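## Task

A loose 24-well cooling block sits on the table, with rows A-D and columns 1-6 marked on its top: letters run along a short edge, numbers along a long edge, and A1 is the corner both edges share. Snap-lid micro tubes, each holding a frozen sample, stand loose in wells A1, A3, B6, C1, D4 and D6. Close the lids of the tubes in C1 and D4 completely, so each is latched and lies flat on its rim. All other lids must stay as they started. At the end every tube must be upright and seated on the bottom of its own well, and the block must lie flat on the table. Tubes may be lifted along the way but must be put back; letting one fall more than a few millimetres ends the run as a failure. Open lids are held open by a light catch. Anything that stays right only because the robot holds it does not count. Release everything and move the hands away when finished.

## Robot and tools

ROBOT. Two arms, left_arm and right_arm, face each other across the table; left_arm's base is on the +y side. The names do not mean image sides. Each arm ends in the same five-finger right hand (not mirrored), so every hand axis and number means the same on both.

FRAMES. World frame: origin on the table top halfway between the arm bases, z = 0 at the table surface, +z up, metres. The hand point is fixed to the palm, 0.05 m in front of it, where the index pad meets the thumb tip in a pinch. Its +z runs along the straightened fingers (fingertips 0.06-0.07 m beyond it), +y points out of the palm, +x crosses the palm toward the little finger. A wrist bracket on the little-finger side juts 0.03 m past the point along +y and 0.11 m across the palm and can collide.

ROW LAYOUT. Every motion command is a row of 28 numbers, each in [-1, 1], always for both arms: left_arm dx, dy, dz, rx, ry, rz, then left_gripper little, ring, middle, index, thumb_bend, thumb_turn, force_limit, speed; then the same 14 for right_arm/right_gripper. dx..rz are an offset, not a pose: a target relative to the hand point's measured pose at the start of the action, expressed in the hand point's own axes; 1.0 = 0.6 m for dx, dy, dz and 180 degrees for the rotation vector rx, ry, rz. Hand numbers are absolute targets: fingers and thumb_bend +1 straight/open, -1 fully curled; thumb_turn +1 beside the palm, -1 in front of it. A pinch is roughly index -0.22, thumb_bend -0.75, thumb_turn -0.57. force_limit maps -1..+1 to about 0..10 N fingertip load (0..15 N for the two thumb motors) and only stops closing; speed maps -1..+1 to nearly zero..full (full travel 0.6 s). For a gentle grip close at speed -0.9 or below. There is no 'no change' value: to keep a hand as it is, resend its last eight numbers (before any were sent, use hand_measured plus hand_force_limit and hand_speed). To keep an arm still, send zero offsets.

execute_actions(actions): a list of actions; each action is a list of up to 15 rows, one per 1/30 s step, and a short list repeats its final row to fill the 15 steps (0.5 s). Every row in an action is measured from that action's start pose, not from the prior row. Each step the commanded pose is clipped to 100 mm and 16 degrees from the measured pose, so far targets take several actions. An empty list just returns the state and images.

move(target, speed, stop_force, blocking): target is one 28-number row, offsets counted from the pose in the latest result that shows one. Both hand points travel straight to their targets and finish together, in 0.5-10 s. speed is m/s, 0.002-0.5, default 0.25 (rotation limited to twice that in rad/s). stop_force (9-40 N, shared by both arms) ends an arm's path when its wrist sensor feels that much push against the motion; the arm then backs to where it was two steps earlier. Use it only slowly, not while the hand is rotating, and not when moving away from something you press on. blocking=false returns after 0.5 s while motion continues; it cannot combine with stop_force, and further moves or actions are refused until a result shows the end (use wait or stop). The result adds a 'move:' line with the ending (done, off_target, moving, held, contact, fault) and limits such as paced or held, plus each hand point's distance to target.

wait(seconds): 0-10 s, arms hold their last command. stop(): brakes a running move. zoom_image(camera, region): camera is cam_low, cam_left_wrist or cam_right_wrist; region [x0, y0, x1, y1] in pixels, at most 504 x 504. show_instructions(): shows the reference images. finished_scene(scene): ends the given scene irreversibly and reports success.

RESULTS. The state line gives each hand point's world position (m), orientation quaternion wxyz and velocities; reported positions can be off at long reach. 'Hand target' lines show where the controller is driving each hand. 'pose unreachable' names an arm whose command was altered or blocked. hand_measured, hand_stopped_by (moving, target, force, stalled, fault) and hand_load_n list six values in motor order; near-zero loads mean a lost grip. Wrist force/torque are in the end effector's axes, with offsets up to about 4 N, noise, and saturation near 50 N. Joint torques are noisy and offset. Images arrive from cam_low (672x504) and the two 504x504 fisheye wrist cameras; calibration is supplied.

AVOID. Arms are stiff: pushing even a little past contact with something firm can fault. A joint load beyond its limit (wrist joints 24.9 N m) or 150 N on any part stops that arm for 10 s and drops the rest of the call. Never let the arms, hands, brackets or fingers strike or press on each other. Do not drop tubes, tip the block or knock anything off the table. Approach lids slowly and press just enough to latch them. Holding loads heats motors: a warning appears at 70 °C and brakes engage at 85 °C. Fingers lock on reaching target or force limit; loosen by sending a more open target.

Each tool is called after ">>>" as a command line: name --argument value for each argument, lists and objects as JSON in quotes; but a table of rows of numbers goes row by row, as --pt "numbers of a row", without its own name.

Reference images:

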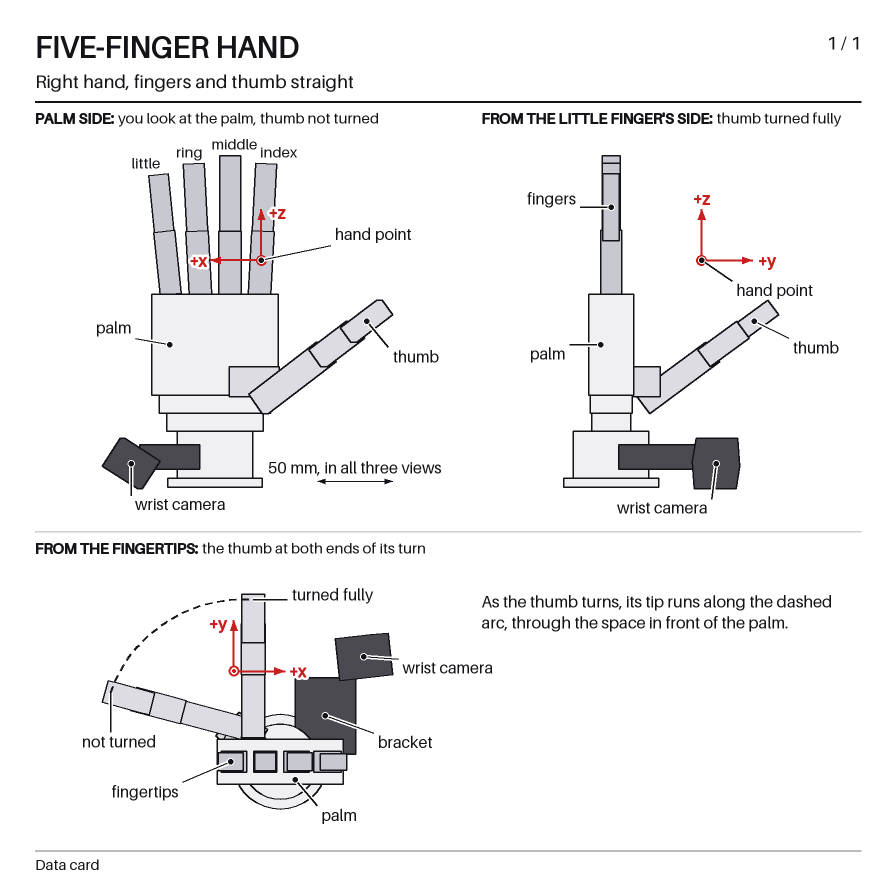

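## Session

I'll start by checking the current state of the scene.

>>> execute_actions --actions '[]'

Scene clock: 0.00 s.
left_arm: end_effector_position=(+0.2677, +0.4442, +0.4823) hand_measured=(+1.000, +1.000, +1.000, +1.000, +1.000, +1.000) hand_load_n=(+0.0, +0.0, +0.0, +0.0, +0.0, +0.0) hand_stopped_by=(target, target, target, target, target, target) hand_force_limit=0.00 hand_speed=-0.80 end_effector_quat_wxyz=(-0.010, +0.315, +0.949, -0.010) end_effector_velocity=(-0.000, -0.000, +0.000) end_effector_angular_velocity=(-0.001, +0.001, -0.001) | right_arm: end_effector_position=(+0.0946, -0.2522, +0.4844) hand_measured=(+1.000, +1.000, +1.000, +1.000, +1.000, +1.000) hand_load_n=(+0.0, +0.0, +0.0, +0.0, +0.0, +0.0) hand_stopped_by=(target, target, target, target, target, target) hand_force_limit=0.00 hand_speed=-0.80 end_effector_quat_wxyz=(+0.031, -0.351, +0.936, -0.006) end_effector_velocity=(-0.000, -0.000, -0.000) end_effector_angular_velocity=(-0.000, -0.000, +0.000)
Joint positions: left_arm=[ 0.58  -1.734  1.336  1.973  1.6   -1.903] | right_arm=[-1.196 -1.74   1.322  1.927  1.586 -1.864]
Joint velocities: left_arm=[-0.     0.    -0.    -0.     0.001  0.   ] | right_arm=[ 0.001 -0.001  0.001  0.     0.     0.   ]
Joint torques (N m, as the arm reports them, + toward a larger angle): no reading
Wrist force (N, on the end effector, along its own x y z axes, offset not removed): no reading
Wrist torque (N m, same axes, about the end effector's origin, offset not removed): no reading
Hand target (left_arm): +0.268, +0.444, +0.482; -0.010, +0.315, +0.949, -0.010
Hand target (right_arm): +0.095, -0.252, +0.484; +0.031, -0.351, +0.936, -0.006

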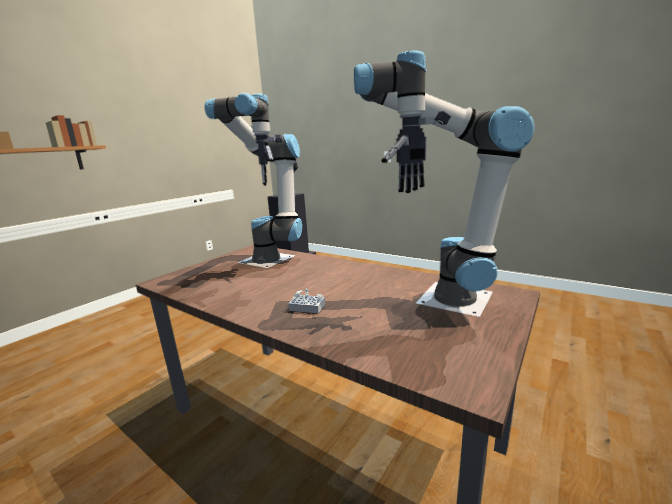

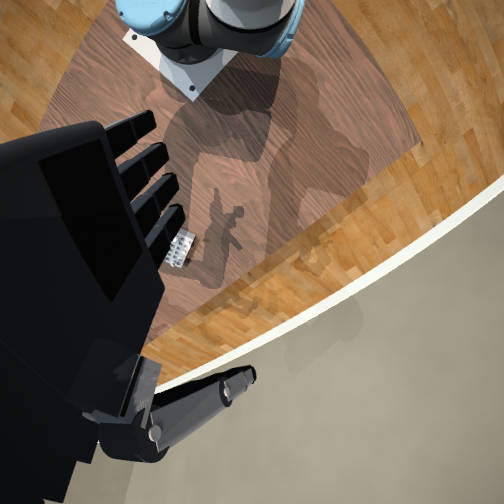

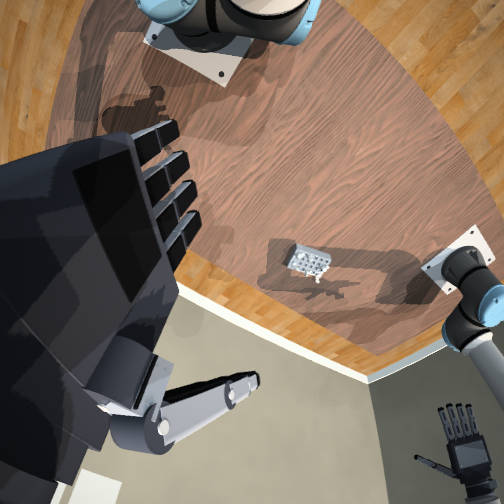

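>>> zoom_image --camera "cam_low" --region '[270, 275, 350, 335]'

>>> zoom_image --camera "cam_right_wrist" --region '[270, 230, 350, 300]'

Region (270, 275, 350, 335) of cam_low's 672x504 image, scaled by 6.300, with more detail than that image has; it fills the top 378 rows of this view, and the rest is white.

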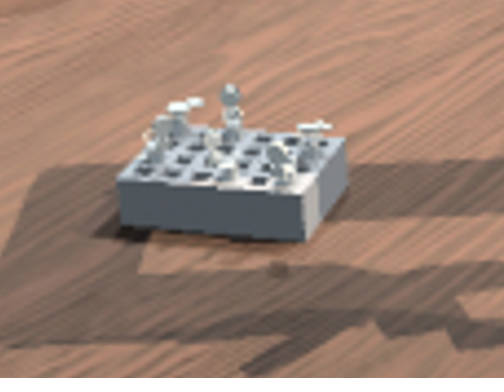

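Region (270, 230, 350, 300) of cam_right_wrist's 504x504 image, scaled by 6.300, with more detail than that image has; it fills the top 441 rows of this view, and the rest is white.

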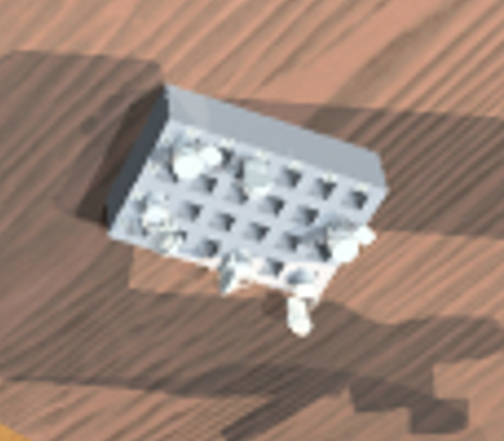

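>>> move --target '[0,0,0,0,0,0, 1,1,1,1,1,1,0,-0.8, -0.5893,0.1798,0.5512,-0.039,0.193,0, 1,1,1,1,1,1,0,-0.8]' --speed 0.3

Scene clock: 43.53 s.
left_arm: end_effector_position=(+0.2677, +0.4442, +0.4823) hand_measured=(+1.000, +1.000, +1.000, +1.000, +1.000, +1.000) hand_load_n=(+0.0, +0.0, +0.0, +0.0, +0.0, +0.0) hand_stopped_by=(target, target, target, target, target, target) hand_force_limit=0.00 hand_speed=-0.80 end_effector_quat_wxyz=(-0.010, +0.315, +0.949, -0.010) end_effector_velocity=(+0.000, -0.000, -0.000) end_effector_angular_velocity=(-0.001, +0.000, -0.000) | right_arm: end_effector_position=(+0.3082, +0.0644, +0.1700) hand_measured=(+1.000, +1.000, +1.000, +1.000, +1.000, +1.000) hand_load_n=(+0.0, +0.0, +0.0, +0.0, +0.0, +0.0) hand_stopped_by=(target, target, target, target, target, target) hand_force_limit=0.00 hand_speed=-0.80 end_effector_quat_wxyz=(-0.236, -0.316, +0.919, -0.007) end_effector_velocity=(+0.002, +0.001, -0.000) end_effector_angular_velocity=(+0.009, -0.000, -0.009)
Joint positions: left_arm=[ 0.58  -1.734  1.336  1.973  1.6   -1.903] | right_arm=[-0.916 -0.255  0.039  2.24   1.414 -1.563]
Joint velocities: left_arm=[ 0.     0.     0.001 -0.002  0.001  0.   ] | right_arm=[-0.004  0.007 -0.015  0.002 -0.008  0.002]
Joint torques (N m, as the arm reports them, + toward a larger angle): left_arm=[ -0.55  -9.05 -18.26   2.3    0.3    0.05] | right_arm=[ -8.31 -49.66 -23.3    4.45  -1.9    1.45]
Wrist force (N, on the end effector, along its own x y z axes, offset not removed): left_arm=[-2.2 -4.1 3.1] | right_arm=[-1.0 -1.6 -0.6]
Wrist torque (N m, same axes, about the end effector's origin, offset not removed): left_arm=[-0.75 0.08 -0.22] | right_arm=[-0.36 0.27 -0.15]
Hand target (left_arm): +0.268, +0.444, +0.482; -0.010, +0.315, +0.949, -0.010
Hand target (right_arm): +0.308, +0.065, +0.170; -0.236, -0.315, +0.919, -0.006
Off the commanded pose (left_arm): 0.000 m, 0 deg.
Off the commanded pose (right_arm): 0.002 m, 7 deg.
elbow stopped short (right arm): the move would have taken joint 3 (elbow) straighter than the controller allows; a more bent joint 3 avoids this.
move: off_target (right_arm)
camera_calibration (this result's frames):
cam_left_wrist: T_world_to_cam=[[0.694751, 0.718841, -0.0242656, -0.490087], [0.611996, -0.573088, 0.545006, -0.177212], [0.377867, -0.393494, -0.838081, 0.602318], [0, 0, 0, 1]] pos_world=[0.221345, 0.487745, 0.589481]
cam_right_wrist: T_world_to_cam=[[-0.543082, 0.838102, 0.0514543, 0.110893], [0.838378, 0.537811, 0.0887778, -0.307485], [0.0467321, 0.0913518, -0.994722, 0.287832], [0, 0, 0, 1]] pos_world=[0.304561, 0.046135, 0.307905]

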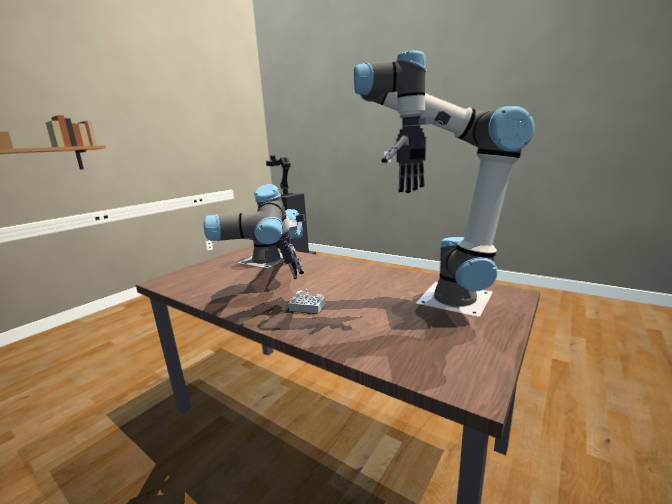

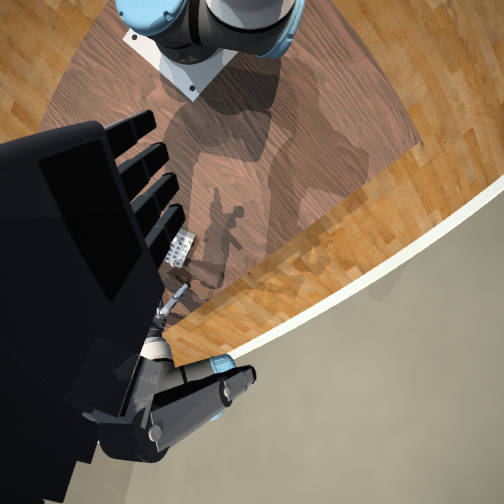

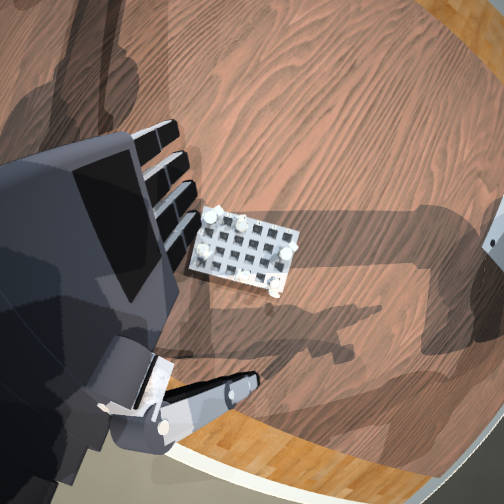

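>>> zoom_image --camera "cam_right_wrist" --region '[180, 190, 310, 310]'

Region (180, 190, 310, 310) of cam_right_wrist's 504x504 image, scaled by 3.877, with more detail than that image has; it fills the top 465 rows of this view, and the rest is white.

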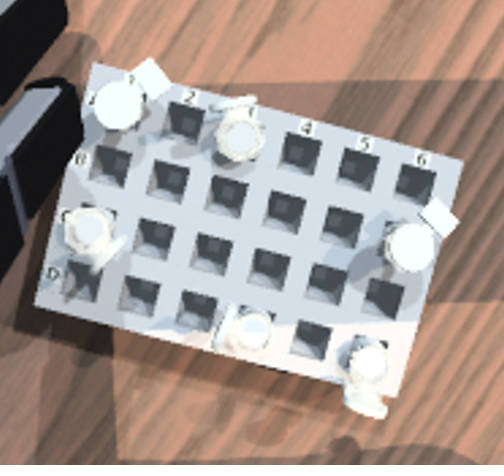

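>>> move --target '[-0.384,-0.289,0.30,0.012,-0.0325,0.3633, 1,-1,-1,-1,1,1,0,1, 0.1024,0.0561,0.10,0.040,-0.2784,0.1509, -1,-1,-1,1,-1,1,0,1]' --speed 0.3

Scene clock: 147.13 s.
left_arm: end_effector_position=(+0.3441, +0.1652, +0.3039) hand_measured=(+1.000, -1.000, -1.000, -1.000, +1.000, +1.000) hand_load_n=(+0.0, +0.0, +0.0, +0.0, +0.0, +0.0) hand_stopped_by=(target, target, target, target, target, target) hand_force_limit=0.00 hand_speed=1.00 end_effector_quat_wxyz=(+0.037, +0.776, +0.628, -0.046) end_effector_velocity=(+0.001, -0.002, -0.001) end_effector_angular_velocity=(-0.001, -0.000, -0.008) | right_arm: end_effector_position=(+0.2204, +0.0460, +0.1484) hand_measured=(-1.000, -1.000, -1.000, +1.000, -1.000, +1.000) hand_load_n=(+0.0, +0.0, +0.0, +0.0, +0.0, +0.0) hand_stopped_by=(target, target, target, target, target, target) hand_force_limit=0.00 hand_speed=1.00 end_effector_quat_wxyz=(+0.199, -0.085, +0.976, +0.018) end_effector_velocity=(-0.001, +0.000, -0.000) end_effector_angular_velocity=(+0.001, -0.010, -0.002)
Joint positions: left_arm=[ 0.496 -1.364  1.417  1.429  1.65  -0.851] | right_arm=[-0.577 -1.05   1.41   0.944  1.874 -0.74 ]
Joint velocities: left_arm=[ 0.002  0.006 -0.005 -0.001  0.001  0.01 ] | right_arm=[ 0.007 -0.001  0.004 -0.006  0.01   0.007]
Joint torques (N m, as the arm reports them, + toward a larger angle): left_arm=[ 15.61 -20.13 -27.47   0.91   2.5    1.35] | right_arm=[  6.65 -45.59 -11.53  -0.42   1.8    1.57]
Wrist force (N, on the end effector, along its own x y z axes, offset not removed): left_arm=[-0.4 -2.1 1.7] | right_arm=[-3.0 -0.6 -0.4]
Wrist torque (N m, same axes, about the end effector's origin, offset not removed): left_arm=[-0.51 0.15 -0.10] | right_arm=[-0.16 0.51 -0.27]
Hand target (left_arm): +0.344, +0.165, +0.304; +0.037, +0.776, +0.628, -0.046
Hand target (right_arm): +0.220, +0.046, +0.148; +0.199, -0.084, +0.976, +0.018
Off the commanded pose (left_arm): 0.000 m, 0 deg.
Off the commanded pose (right_arm): 0.000 m, 0 deg.
move: done
camera_calibration (this result's frames):
cam_left_wrist: T_world_to_cam=[[0.943816, -0.330008, 0.0174774, -0.272023], [-0.26222, -0.715658, 0.64736, 0.00670231], [-0.201126, -0.615571, -0.761984, 0.52696], [0, 0, 0, 1]] pos_world=[0.364483, 0.239408, 0.401951]
cam_right_wrist: T_world_to_cam=[[-0.0730026, 0.997241, -0.0134184, -0.021448], [0.575708, 0.0531232, 0.815928, -0.249776], [0.81439, 0.0518398, -0.577998, 0.0429218], [0, 0, 0, 1]] pos_world=[0.107277, 0.0324327, 0.22832]

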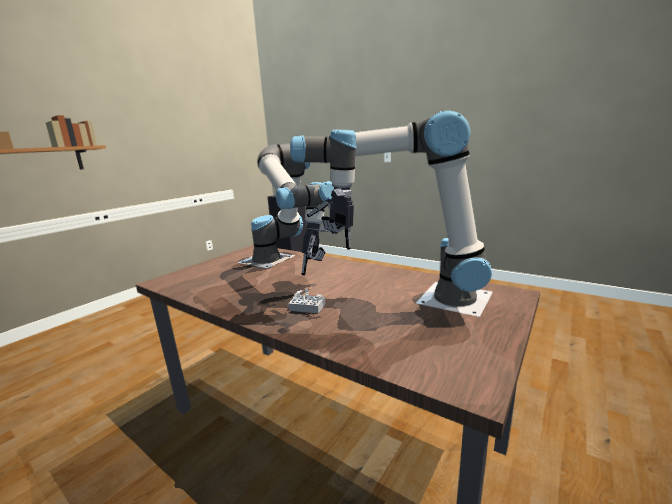

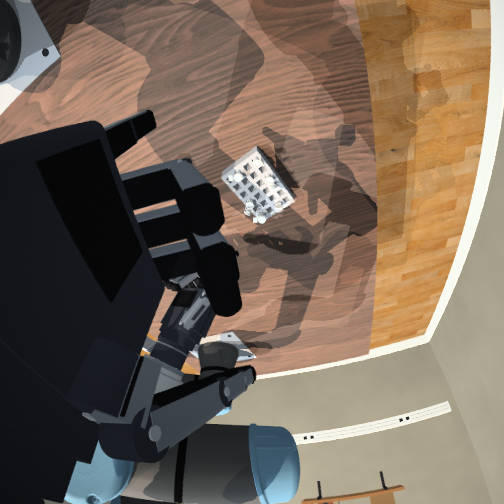

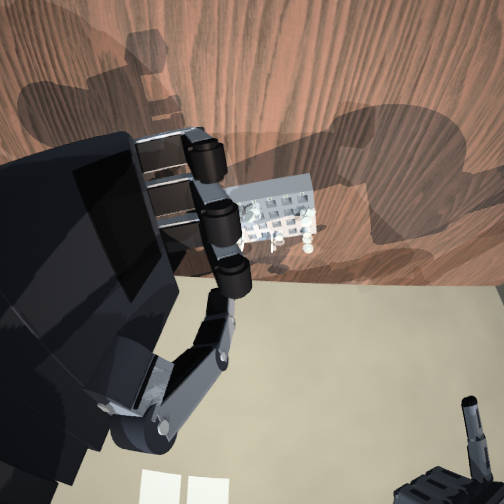

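>>> zoom_image --camera "cam_right_wrist" --region '[220, 165, 330, 275]'

>>> zoom_image --camera "cam_left_wrist" --region '[210, 135, 310, 235]'

Region (220, 165, 330, 275) of cam_right_wrist's 504x504 image, scaled by 4.582, with more detail than that image has.

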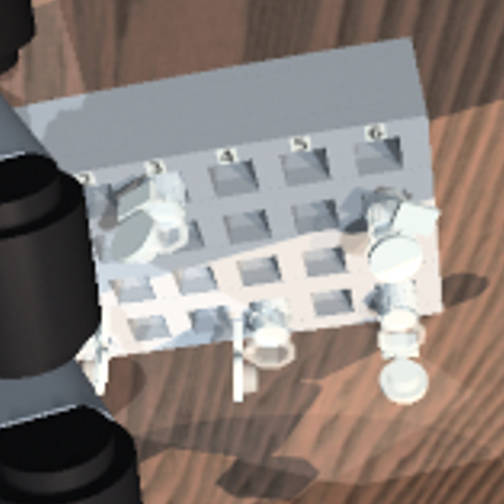

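Region (210, 135, 310, 235) of cam_left_wrist's 504x504 image, scaled by 5.040, with more detail than that image has.

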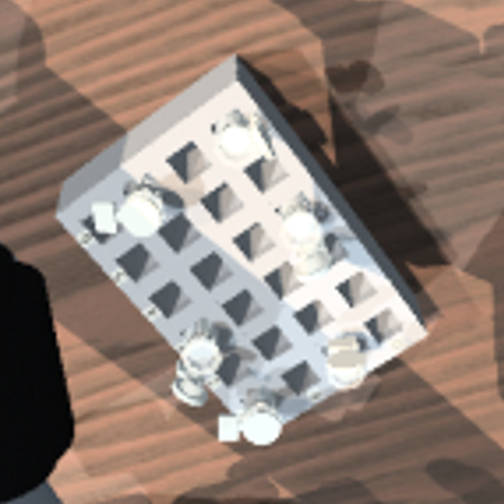

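>>> move --target '[-0.258,0.1485,0.2805,0,0,0, 1,-1,-1,-1,0.2,-1,0,1, -0.0995,-0.3622,0.0622,-0.1805,-0.0845,-0.2949, 1,1,1,1,-1,1,0,1]' --speed 0.3

Scene clock: 209.97 s.
left_arm: end_effector_position=(+0.3949, -0.0230, +0.1551) hand_measured=(+1.000, -1.000, -1.000, -1.000, +0.200, -1.000) hand_load_n=(+0.0, +0.0, +0.0, +0.0, +0.5, +0.5) hand_stopped_by=(target, target, target, target, target, target) hand_force_limit=0.00 hand_speed=1.00 end_effector_quat_wxyz=(+0.037, +0.776, +0.628, -0.046) end_effector_velocity=(+0.001, -0.002, -0.000) end_effector_angular_velocity=(-0.002, -0.002, -0.001) | right_arm: end_effector_position=(+0.3261, -0.1555, +0.1371) hand_measured=(+1.000, +1.000, +1.000, +1.000, -1.000, +1.000) hand_load_n=(+0.0, +0.0, +0.0, +0.0, +0.0, +0.0) hand_stopped_by=(target, target, target, target, target, target) hand_force_limit=0.00 hand_speed=1.00 end_effector_quat_wxyz=(+0.276, -0.551, +0.761, +0.202) end_effector_velocity=(-0.000, -0.001, -0.000) end_effector_angular_velocity=(-0.000, +0.003, +0.017)
Joint positions: left_arm=[ 0.41  -0.87   1.07   1.276  1.642 -0.936] | right_arm=[-1.519 -1.247  1.856  0.635  0.943 -2.614]
Joint velocities: left_arm=[-0.001  0.004 -0.006 -0.    -0.001  0.001] | right_arm=[-0.003  0.01  -0.008  0.015 -0.006 -0.023]
Joint torques (N m, as the arm reports them, + toward a larger angle): left_arm=[-14.57 -38.31 -28.97   4.23  -0.38  -2.14] | right_arm=[ -8.72 -21.64 -21.4    3.79  -2.47  -1.23]
Wrist force (N, on the end effector, along its own x y z axes, offset not removed): left_arm=[1.5 -0.4 1.8] | right_arm=[-1.1 -1.6 -0.1]
Wrist torque (N m, same axes, about the end effector's origin, offset not removed): left_arm=[-0.21 -0.28 0.30] | right_arm=[-0.36 0.18 -0.17]
Hand target (left_arm): +0.395, -0.023, +0.155; +0.037, +0.776, +0.628, -0.046
Hand target (right_arm): +0.326, -0.156, +0.137; +0.275, -0.552, +0.761, +0.202
Off the commanded pose (left_arm): 0.000 m, 0 deg.
Off the commanded pose (right_arm): 0.001 m, 0 deg.
move: done
camera_calibration (this result's frames):
cam_left_wrist: T_world_to_cam=[[0.943821, -0.329991, 0.0175372, -0.379497], [-0.262214, -0.715558, 0.647472, -0.0183819], [-0.201111, -0.615696, -0.761887, 0.307823], [0, 0, 0, 1]] pos_world=[0.415264, 0.0511416, 0.253084]
cam_right_wrist: T_world_to_cam=[[-0.914306, 0.404606, 0.0184075, 0.364855], [0.14411, 0.282504, 0.94838, -0.132441], [0.37852, 0.869762, -0.316603, 0.194155], [0, 0, 0, 1]] pos_world=[0.279184, -0.279076, 0.180359]

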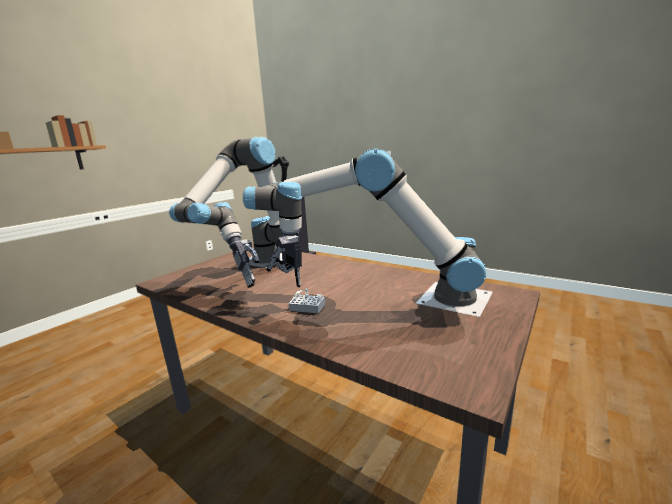

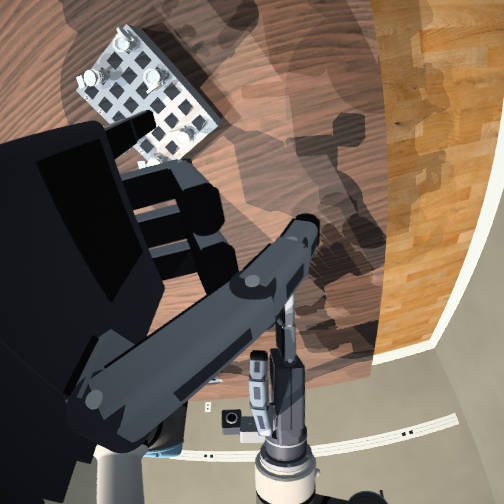

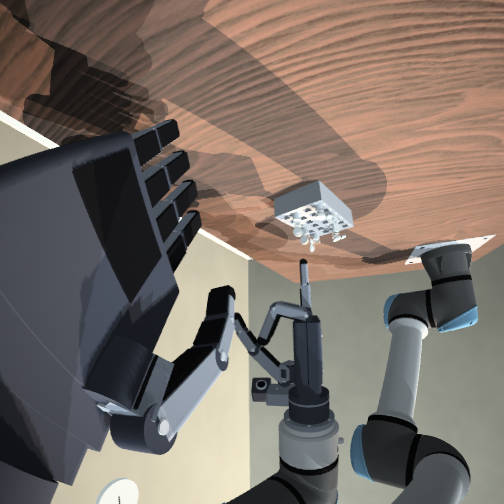

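>>> zoom_image --camera "cam_left_wrist" --region '[70, 15, 230, 175]'

>>> zoom_image --camera "cam_right_wrist" --region '[260, 175, 370, 315]'

Region (70, 15, 230, 175) of cam_left_wrist's 504x504 image, scaled by 3.150, with more detail than that image has.

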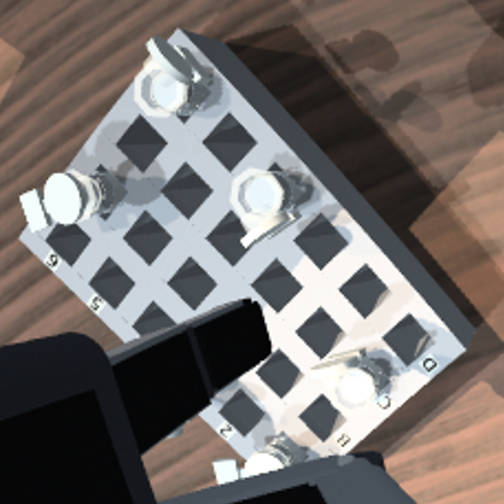

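Region (260, 175, 370, 315) of cam_right_wrist's 504x504 image, scaled by 3.600, with more detail than that image has; it fills the left 396 columns of this view, and the rest is white.

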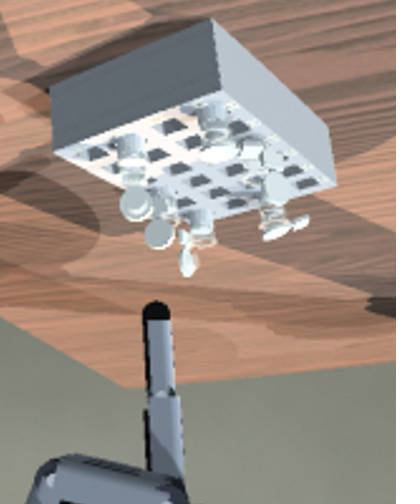

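>>> move --target '[0.0067,0.0083,0.0563,0,0,0, 1,-1,-1,-1,0.2,-1,0,1, 0,0,0,0,0,0, 1,1,1,1,-1,1,0,1]' --speed 0.08

Scene clock: 233.27 s.
left_arm: end_effector_position=(+0.3997, -0.0241, +0.1213) hand_measured=(+1.000, -1.000, -1.000, -1.000, +0.200, -1.000) hand_load_n=(+0.0, +0.0, +0.0, +0.0, +0.5, +0.5) hand_stopped_by=(target, target, target, target, target, target) hand_force_limit=0.00 hand_speed=1.00 end_effector_quat_wxyz=(+0.037, +0.776, +0.628, -0.046) end_effector_velocity=(+0.001, +0.001, -0.003) end_effector_angular_velocity=(+0.001, -0.001, +0.000) | right_arm: end_effector_position=(+0.3261, -0.1555, +0.1371) hand_measured=(+1.000, +1.000, +1.000, +1.000, -1.000, +1.000) hand_load_n=(+0.0, +0.0, +0.0, +0.0, +0.0, +0.0) hand_stopped_by=(target, target, target, target, target, target) hand_force_limit=0.00 hand_speed=1.00 end_effector_quat_wxyz=(+0.276, -0.551, +0.761, +0.202) end_effector_velocity=(+0.000, -0.000, +0.000) end_effector_angular_velocity=(+0.000, -0.001, -0.001)
Joint positions: left_arm=[ 0.417 -0.839  1.105  1.21   1.643 -0.93 ] | right_arm=[-1.519 -1.247  1.856  0.635  0.943 -2.614]
Joint velocities: left_arm=[ 0.001  0.002  0.003 -0.005 -0.001  0.001] | right_arm=[-0.001 -0.     0.    -0.    -0.    -0.   ]
Joint torques (N m, as the arm reports them, + toward a larger angle): left_arm=[ 15.43 -40.63  -9.23   0.89   2.91   1.33] | right_arm=[  6.59 -35.85  -8.67  -0.28   0.31   1.47]
Wrist force (N, on the end effector, along its own x y z axes, offset not removed): left_arm=[-0.8 -1.3 2.8] | right_arm=[-2.2 -0.4 -0.9]
Wrist torque (N m, same axes, about the end effector's origin, offset not removed): left_arm=[-0.37 -0.05 -0.04] | right_arm=[-0.10 0.45 -0.17]
Hand target (left_arm): +0.400, -0.024, +0.121; +0.037, +0.776, +0.628, -0.046
Hand target (right_arm): +0.326, -0.155, +0.137; +0.276, -0.551, +0.761, +0.202
Off the commanded pose (left_arm): 0.000 m, 0 deg.
Off the commanded pose (right_arm): 0.000 m, 0 deg.
move: done
camera_calibration (this result's frames):
cam_left_wrist: T_world_to_cam=[[0.943821, -0.329993, 0.0175286, -0.383768], [-0.262214, -0.715574, 0.647454, 0.00399151], [-0.201112, -0.615677, -0.761903, 0.282411], [0, 0, 0, 1]] pos_world=[0.420051, 0.0500899, 0.219313]
cam_right_wrist: T_world_to_cam=[[-0.914309, 0.4046, 0.0184107, 0.364859], [0.144111, 0.282505, 0.948379, -0.13244], [0.378513, 0.869764, -0.316604, 0.19416], [0, 0, 0, 1]] pos_world=[0.279187, -0.27908, 0.180358]

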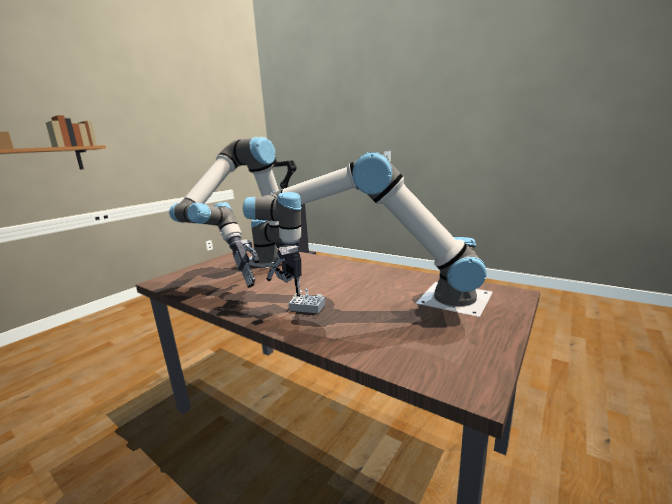

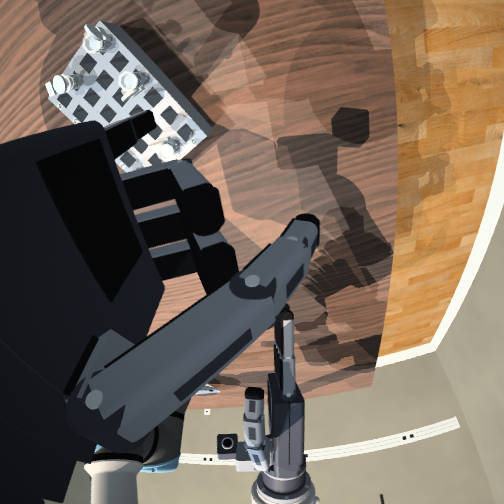

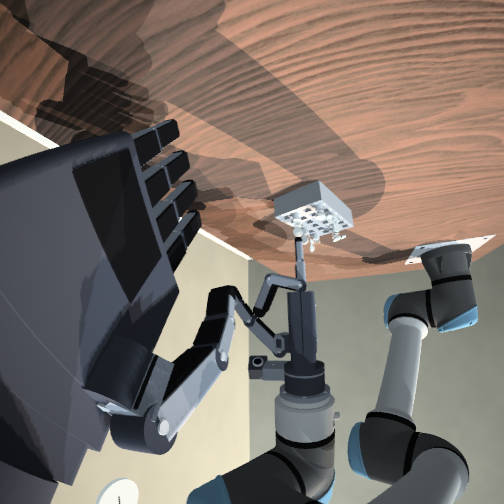

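>>> zoom_image --camera "cam_left_wrist" --region '[90, 60, 220, 180]'

>>> zoom_image --camera "cam_right_wrist" --region '[265, 195, 345, 275]'

Region (90, 60, 220, 180) of cam_left_wrist's 504x504 image, scaled by 3.877, with more detail than that image has; it fills the top 465 rows of this view, and the rest is white.

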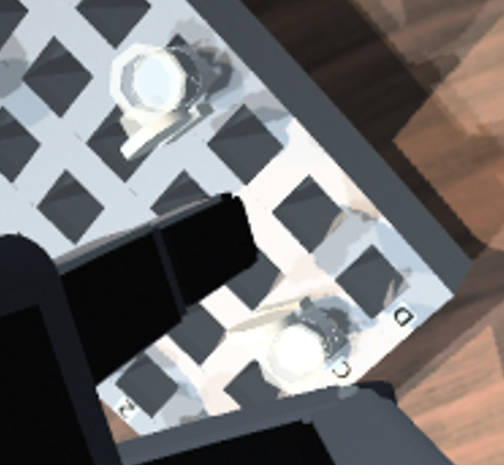

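Region (265, 195, 345, 275) of cam_right_wrist's 504x504 image, scaled by 6.300, with more detail than that image has.

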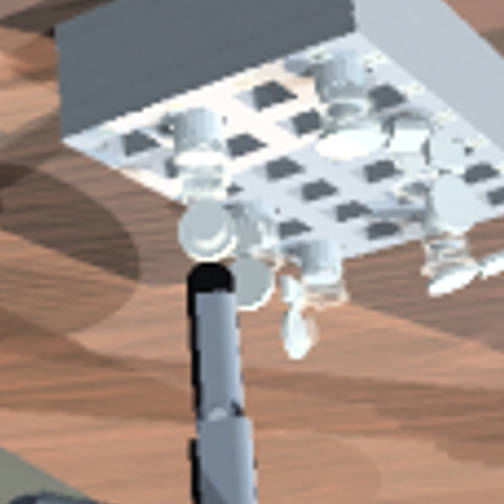

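>>> move --target '[-0.0259,0,0.0082,0,0,0, 1,-1,-1,-1,0.2,-1,0,1, 0,0,0,0,0,0, 1,1,1,1,-1,1,0,1]' --speed 0.015

Scene clock: 242.83 s.
left_arm: end_effector_position=(+0.3964, -0.0395, +0.1183) hand_measured=(+1.000, -1.000, -1.000, -1.000, +0.200, -1.000) hand_load_n=(+0.0, +0.0, +0.0, +0.0, +0.5, +0.5) hand_stopped_by=(target, target, target, target, target, target) hand_force_limit=0.00 hand_speed=1.00 end_effector_quat_wxyz=(+0.037, +0.776, +0.628, -0.046) end_effector_velocity=(-0.001, -0.002, -0.000) end_effector_angular_velocity=(+0.000, +0.003, +0.001) | right_arm: end_effector_position=(+0.3261, -0.1555, +0.1371) hand_measured=(+1.000, +1.000, +1.000, +1.000, -1.000, +1.000) hand_load_n=(+0.0, +0.0, +0.0, +0.0, +0.0, +0.0) hand_stopped_by=(target, target, target, target, target, target) hand_force_limit=0.00 hand_speed=1.00 end_effector_quat_wxyz=(+0.276, -0.551, +0.761, +0.202) end_effector_velocity=(-0.001, +0.001, +0.000) end_effector_angular_velocity=(+0.001, +0.001, +0.001)
Joint positions: left_arm=[ 0.401 -0.81   1.062  1.223  1.641 -0.946] | right_arm=[-1.519 -1.247  1.856  0.635  0.943 -2.614]
Joint velocities: left_arm=[-0.002  0.004 -0.007  0.005  0.002 -0.003] | right_arm=[ 0.001  0.     0.    -0.    -0.001  0.001]
Joint torques (N m, as the arm reports them, + toward a larger angle): left_arm=[-13.26 -38.62 -27.27   3.78  -2.25  -2.25] | right_arm=[  4.94 -32.72 -10.49   0.23  -0.04   0.45]
Wrist force (N, on the end effector, along its own x y z axes, offset not removed): left_arm=[2.1 -0.8 -0.8] | right_arm=[0.2 -0.1 0.1]
Wrist torque (N m, same axes, about the end effector's origin, offset not removed): left_arm=[-0.12 -0.15 0.15] | right_arm=[-0.18 -0.03 -0.10]
Hand target (left_arm): +0.396, -0.040, +0.118; +0.037, +0.776, +0.628, -0.046
Hand target (right_arm): +0.326, -0.155, +0.137; +0.276, -0.551, +0.761, +0.202
Off the commanded pose (left_arm): 0.000 m, 0 deg.
Off the commanded pose (right_arm): 0.000 m, 0 deg.
move: done
camera_calibration (this result's frames):
cam_left_wrist: T_world_to_cam=[[0.94382, -0.329995, 0.017536, -0.385691], [-0.26221, -0.715541, 0.647493, -0.00596451], [-0.201122, -0.615715, -0.76187, 0.26997], [0, 0, 0, 1]] pos_world=[0.416756, 0.0346803, 0.216307]
cam_right_wrist: T_world_to_cam=[[-0.914306, 0.404606, 0.0184075, 0.364855], [0.14411, 0.282504, 0.94838, -0.132441], [0.37852, 0.869762, -0.316603, 0.194155], [0, 0, 0, 1]] pos_world=[0.279184, -0.279076, 0.180358]

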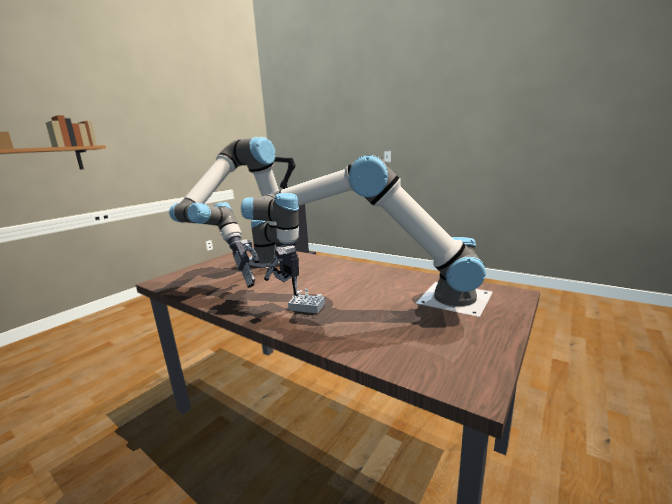

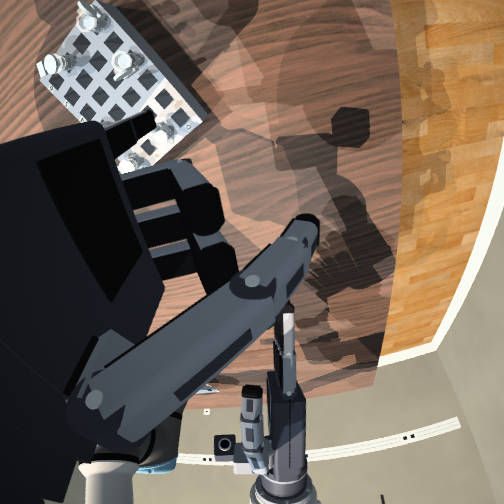

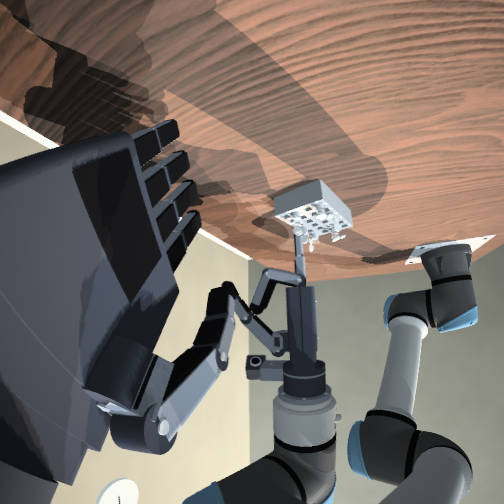

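>>> zoom_image --camera "cam_left_wrist" --region '[90, 60, 220, 180]'

>>> zoom_image --camera "cam_right_wrist" --region '[265, 195, 345, 275]'

Region (90, 60, 220, 180) of cam_left_wrist's 504x504 image, scaled by 3.877, with more detail than that image has; it fills the top 465 rows of this view, and the rest is white.

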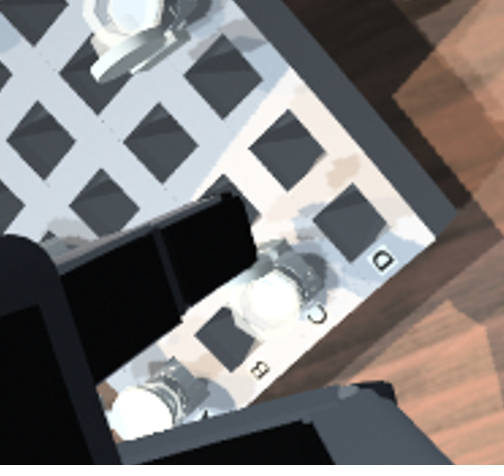

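Region (265, 195, 345, 275) of cam_right_wrist's 504x504 image, scaled by 6.300, with more detail than that image has.

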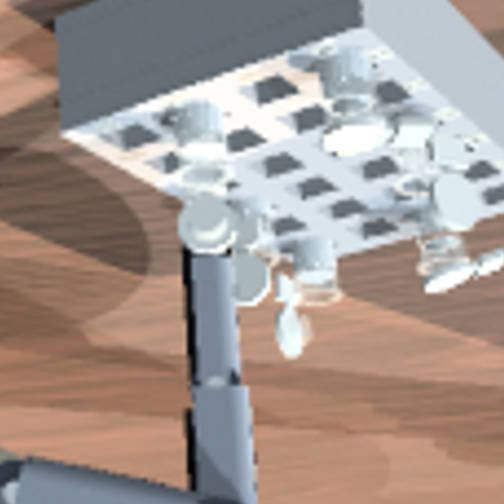

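>>> execute_actions --actions '[[[0.004,0,-0.0005,0,0,0, 1,-1,-1,-1,0.2,-1,0,1, 0,0,0,0,0,0, 1,1,1,1,-1,1,0,1]], [[-0.0007,0,-0.0058,0,0,0, 1,-1,-1,-1,0.2,-1,0,1, 0,0,0,0,0,0, 1,1,1,1,-1,1,0,1]]]'

>>> zoom_image --camera "cam_right_wrist" --region '[265, 195, 345, 275]'

>>> zoom_image --camera "cam_left_wrist" --region '[90, 60, 220, 180]'

Scene clock: 307.70 s.
left_arm: end_effector_position=(+0.3969, -0.0372, +0.1217) hand_measured=(+1.000, -1.000, -1.000, -1.000, +0.200, -1.000) hand_load_n=(+0.0, +0.0, +0.0, +0.0, +0.5, +0.5) hand_stopped_by=(target, target, target, target, target, target) hand_force_limit=0.00 hand_speed=1.00 end_effector_quat_wxyz=(+0.037, +0.776, +0.628, -0.046) end_effector_velocity=(-0.000, +0.001, +0.000) end_effector_angular_velocity=(+0.003, +0.001, +0.000) | right_arm: end_effector_position=(+0.3261, -0.1555, +0.1371) hand_measured=(+1.000, +1.000, +1.000, +1.000, -1.000, +1.000) hand_load_n=(+0.0, +0.0, +0.0, +0.0, +0.0, +0.0) hand_stopped_by=(target, target, target, target, target, target) hand_force_limit=0.00 hand_speed=1.00 end_effector_quat_wxyz=(+0.276, -0.551, +0.761, +0.202) end_effector_velocity=(-0.001, +0.000, -0.000) end_effector_angular_velocity=(-0.000, +0.001, +0.001)
Joint positions: left_arm=[ 0.403 -0.817  1.064  1.227  1.641 -0.944] | right_arm=[-1.519 -1.247  1.856  0.635  0.943 -2.614]
Joint velocities: left_arm=[-0.    -0.    -0.     0.003 -0.001 -0.   ] | right_arm=[ 0.001  0.     0.001 -0.     0.     0.   ]
Joint torques (N m, as the arm reports them, + toward a larger angle): left_arm=[ 10.7  -61.3  -28.76   4.09   1.78   0.37] | right_arm=[ -2.02 -21.03 -16.76   2.44  -0.93  -0.92]
Wrist force (N, on the end effector, along its own x y z axes, offset not removed): left_arm=[-1.5 -0.8 -0.4] | right_arm=[-1.7 -1.2 0.3]
Wrist torque (N m, same axes, about the end effector's origin, offset not removed): left_arm=[-0.24 0.17 -0.02] | right_arm=[-0.29 0.34 -0.13]
Hand target (left_arm): +0.397, -0.037, +0.122; +0.037, +0.776, +0.628, -0.046
Hand target (right_arm): +0.326, -0.155, +0.137; +0.276, -0.551, +0.761, +0.202
Off the commanded pose (left_arm): 0.000 m, 0 deg.
Off the commanded pose (right_arm): 0.000 m, 0 deg.
camera_calibration (this result's frames):
cam_left_wrist: T_world_to_cam=[[0.943815, -0.33001, 0.0175344, -0.38546], [-0.262233, -0.715573, 0.647448, -0.00637839], [-0.201117, -0.615669, -0.761908, 0.274097], [0, 0, 0, 1]] pos_world=[0.417255, 0.036983, 0.219725]
cam_right_wrist: T_world_to_cam=[[-0.914312, 0.404592, 0.0183956, 0.364856], [0.144095, 0.28251, 0.94838, -0.132434], [0.37851, 0.869766, -0.316602, 0.19416], [0, 0, 0, 1]] pos_world=[0.279184, -0.279077, 0.180357]

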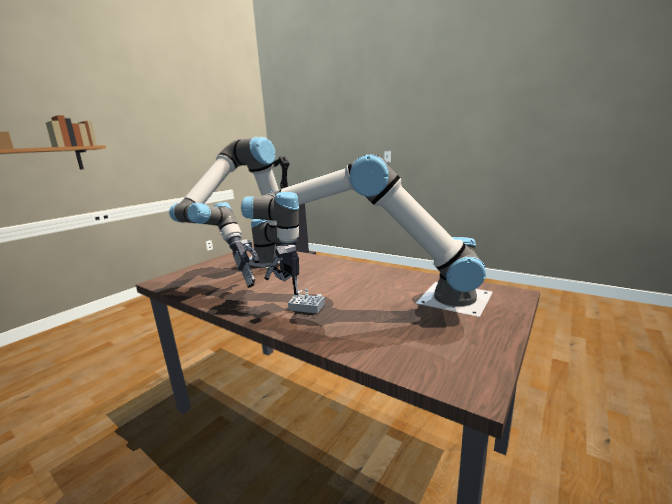

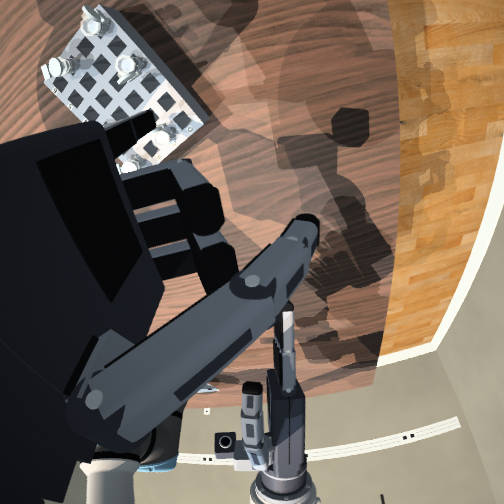

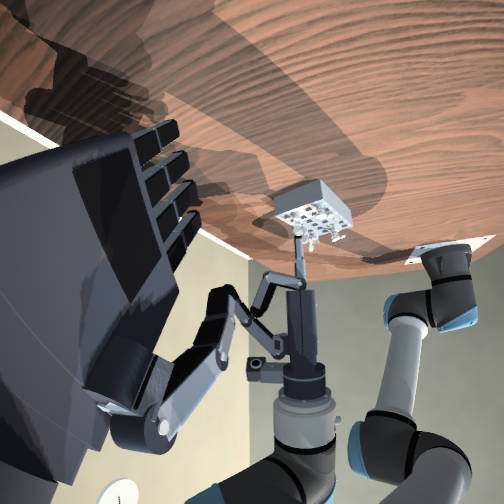

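Region (265, 195, 345, 275) of cam_right_wrist's 504x504 image, scaled by 6.300, with more detail than that image has.

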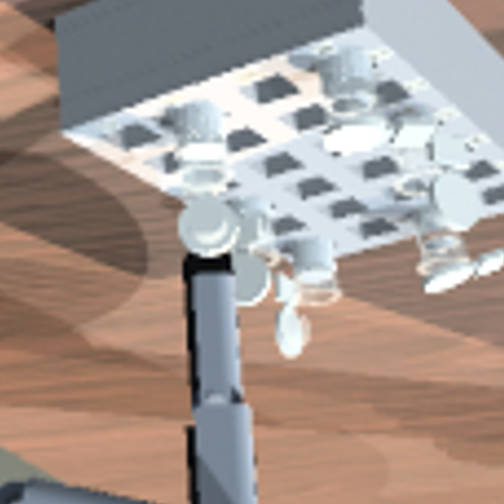

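Region (90, 60, 220, 180) of cam_left_wrist's 504x504 image, scaled by 3.877, with more detail than that image has; it fills the top 465 rows of this view, and the rest is white.

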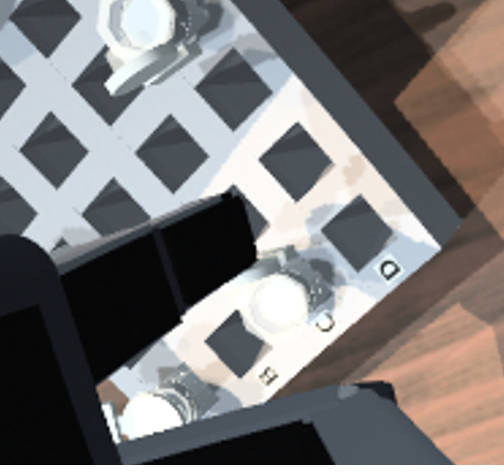

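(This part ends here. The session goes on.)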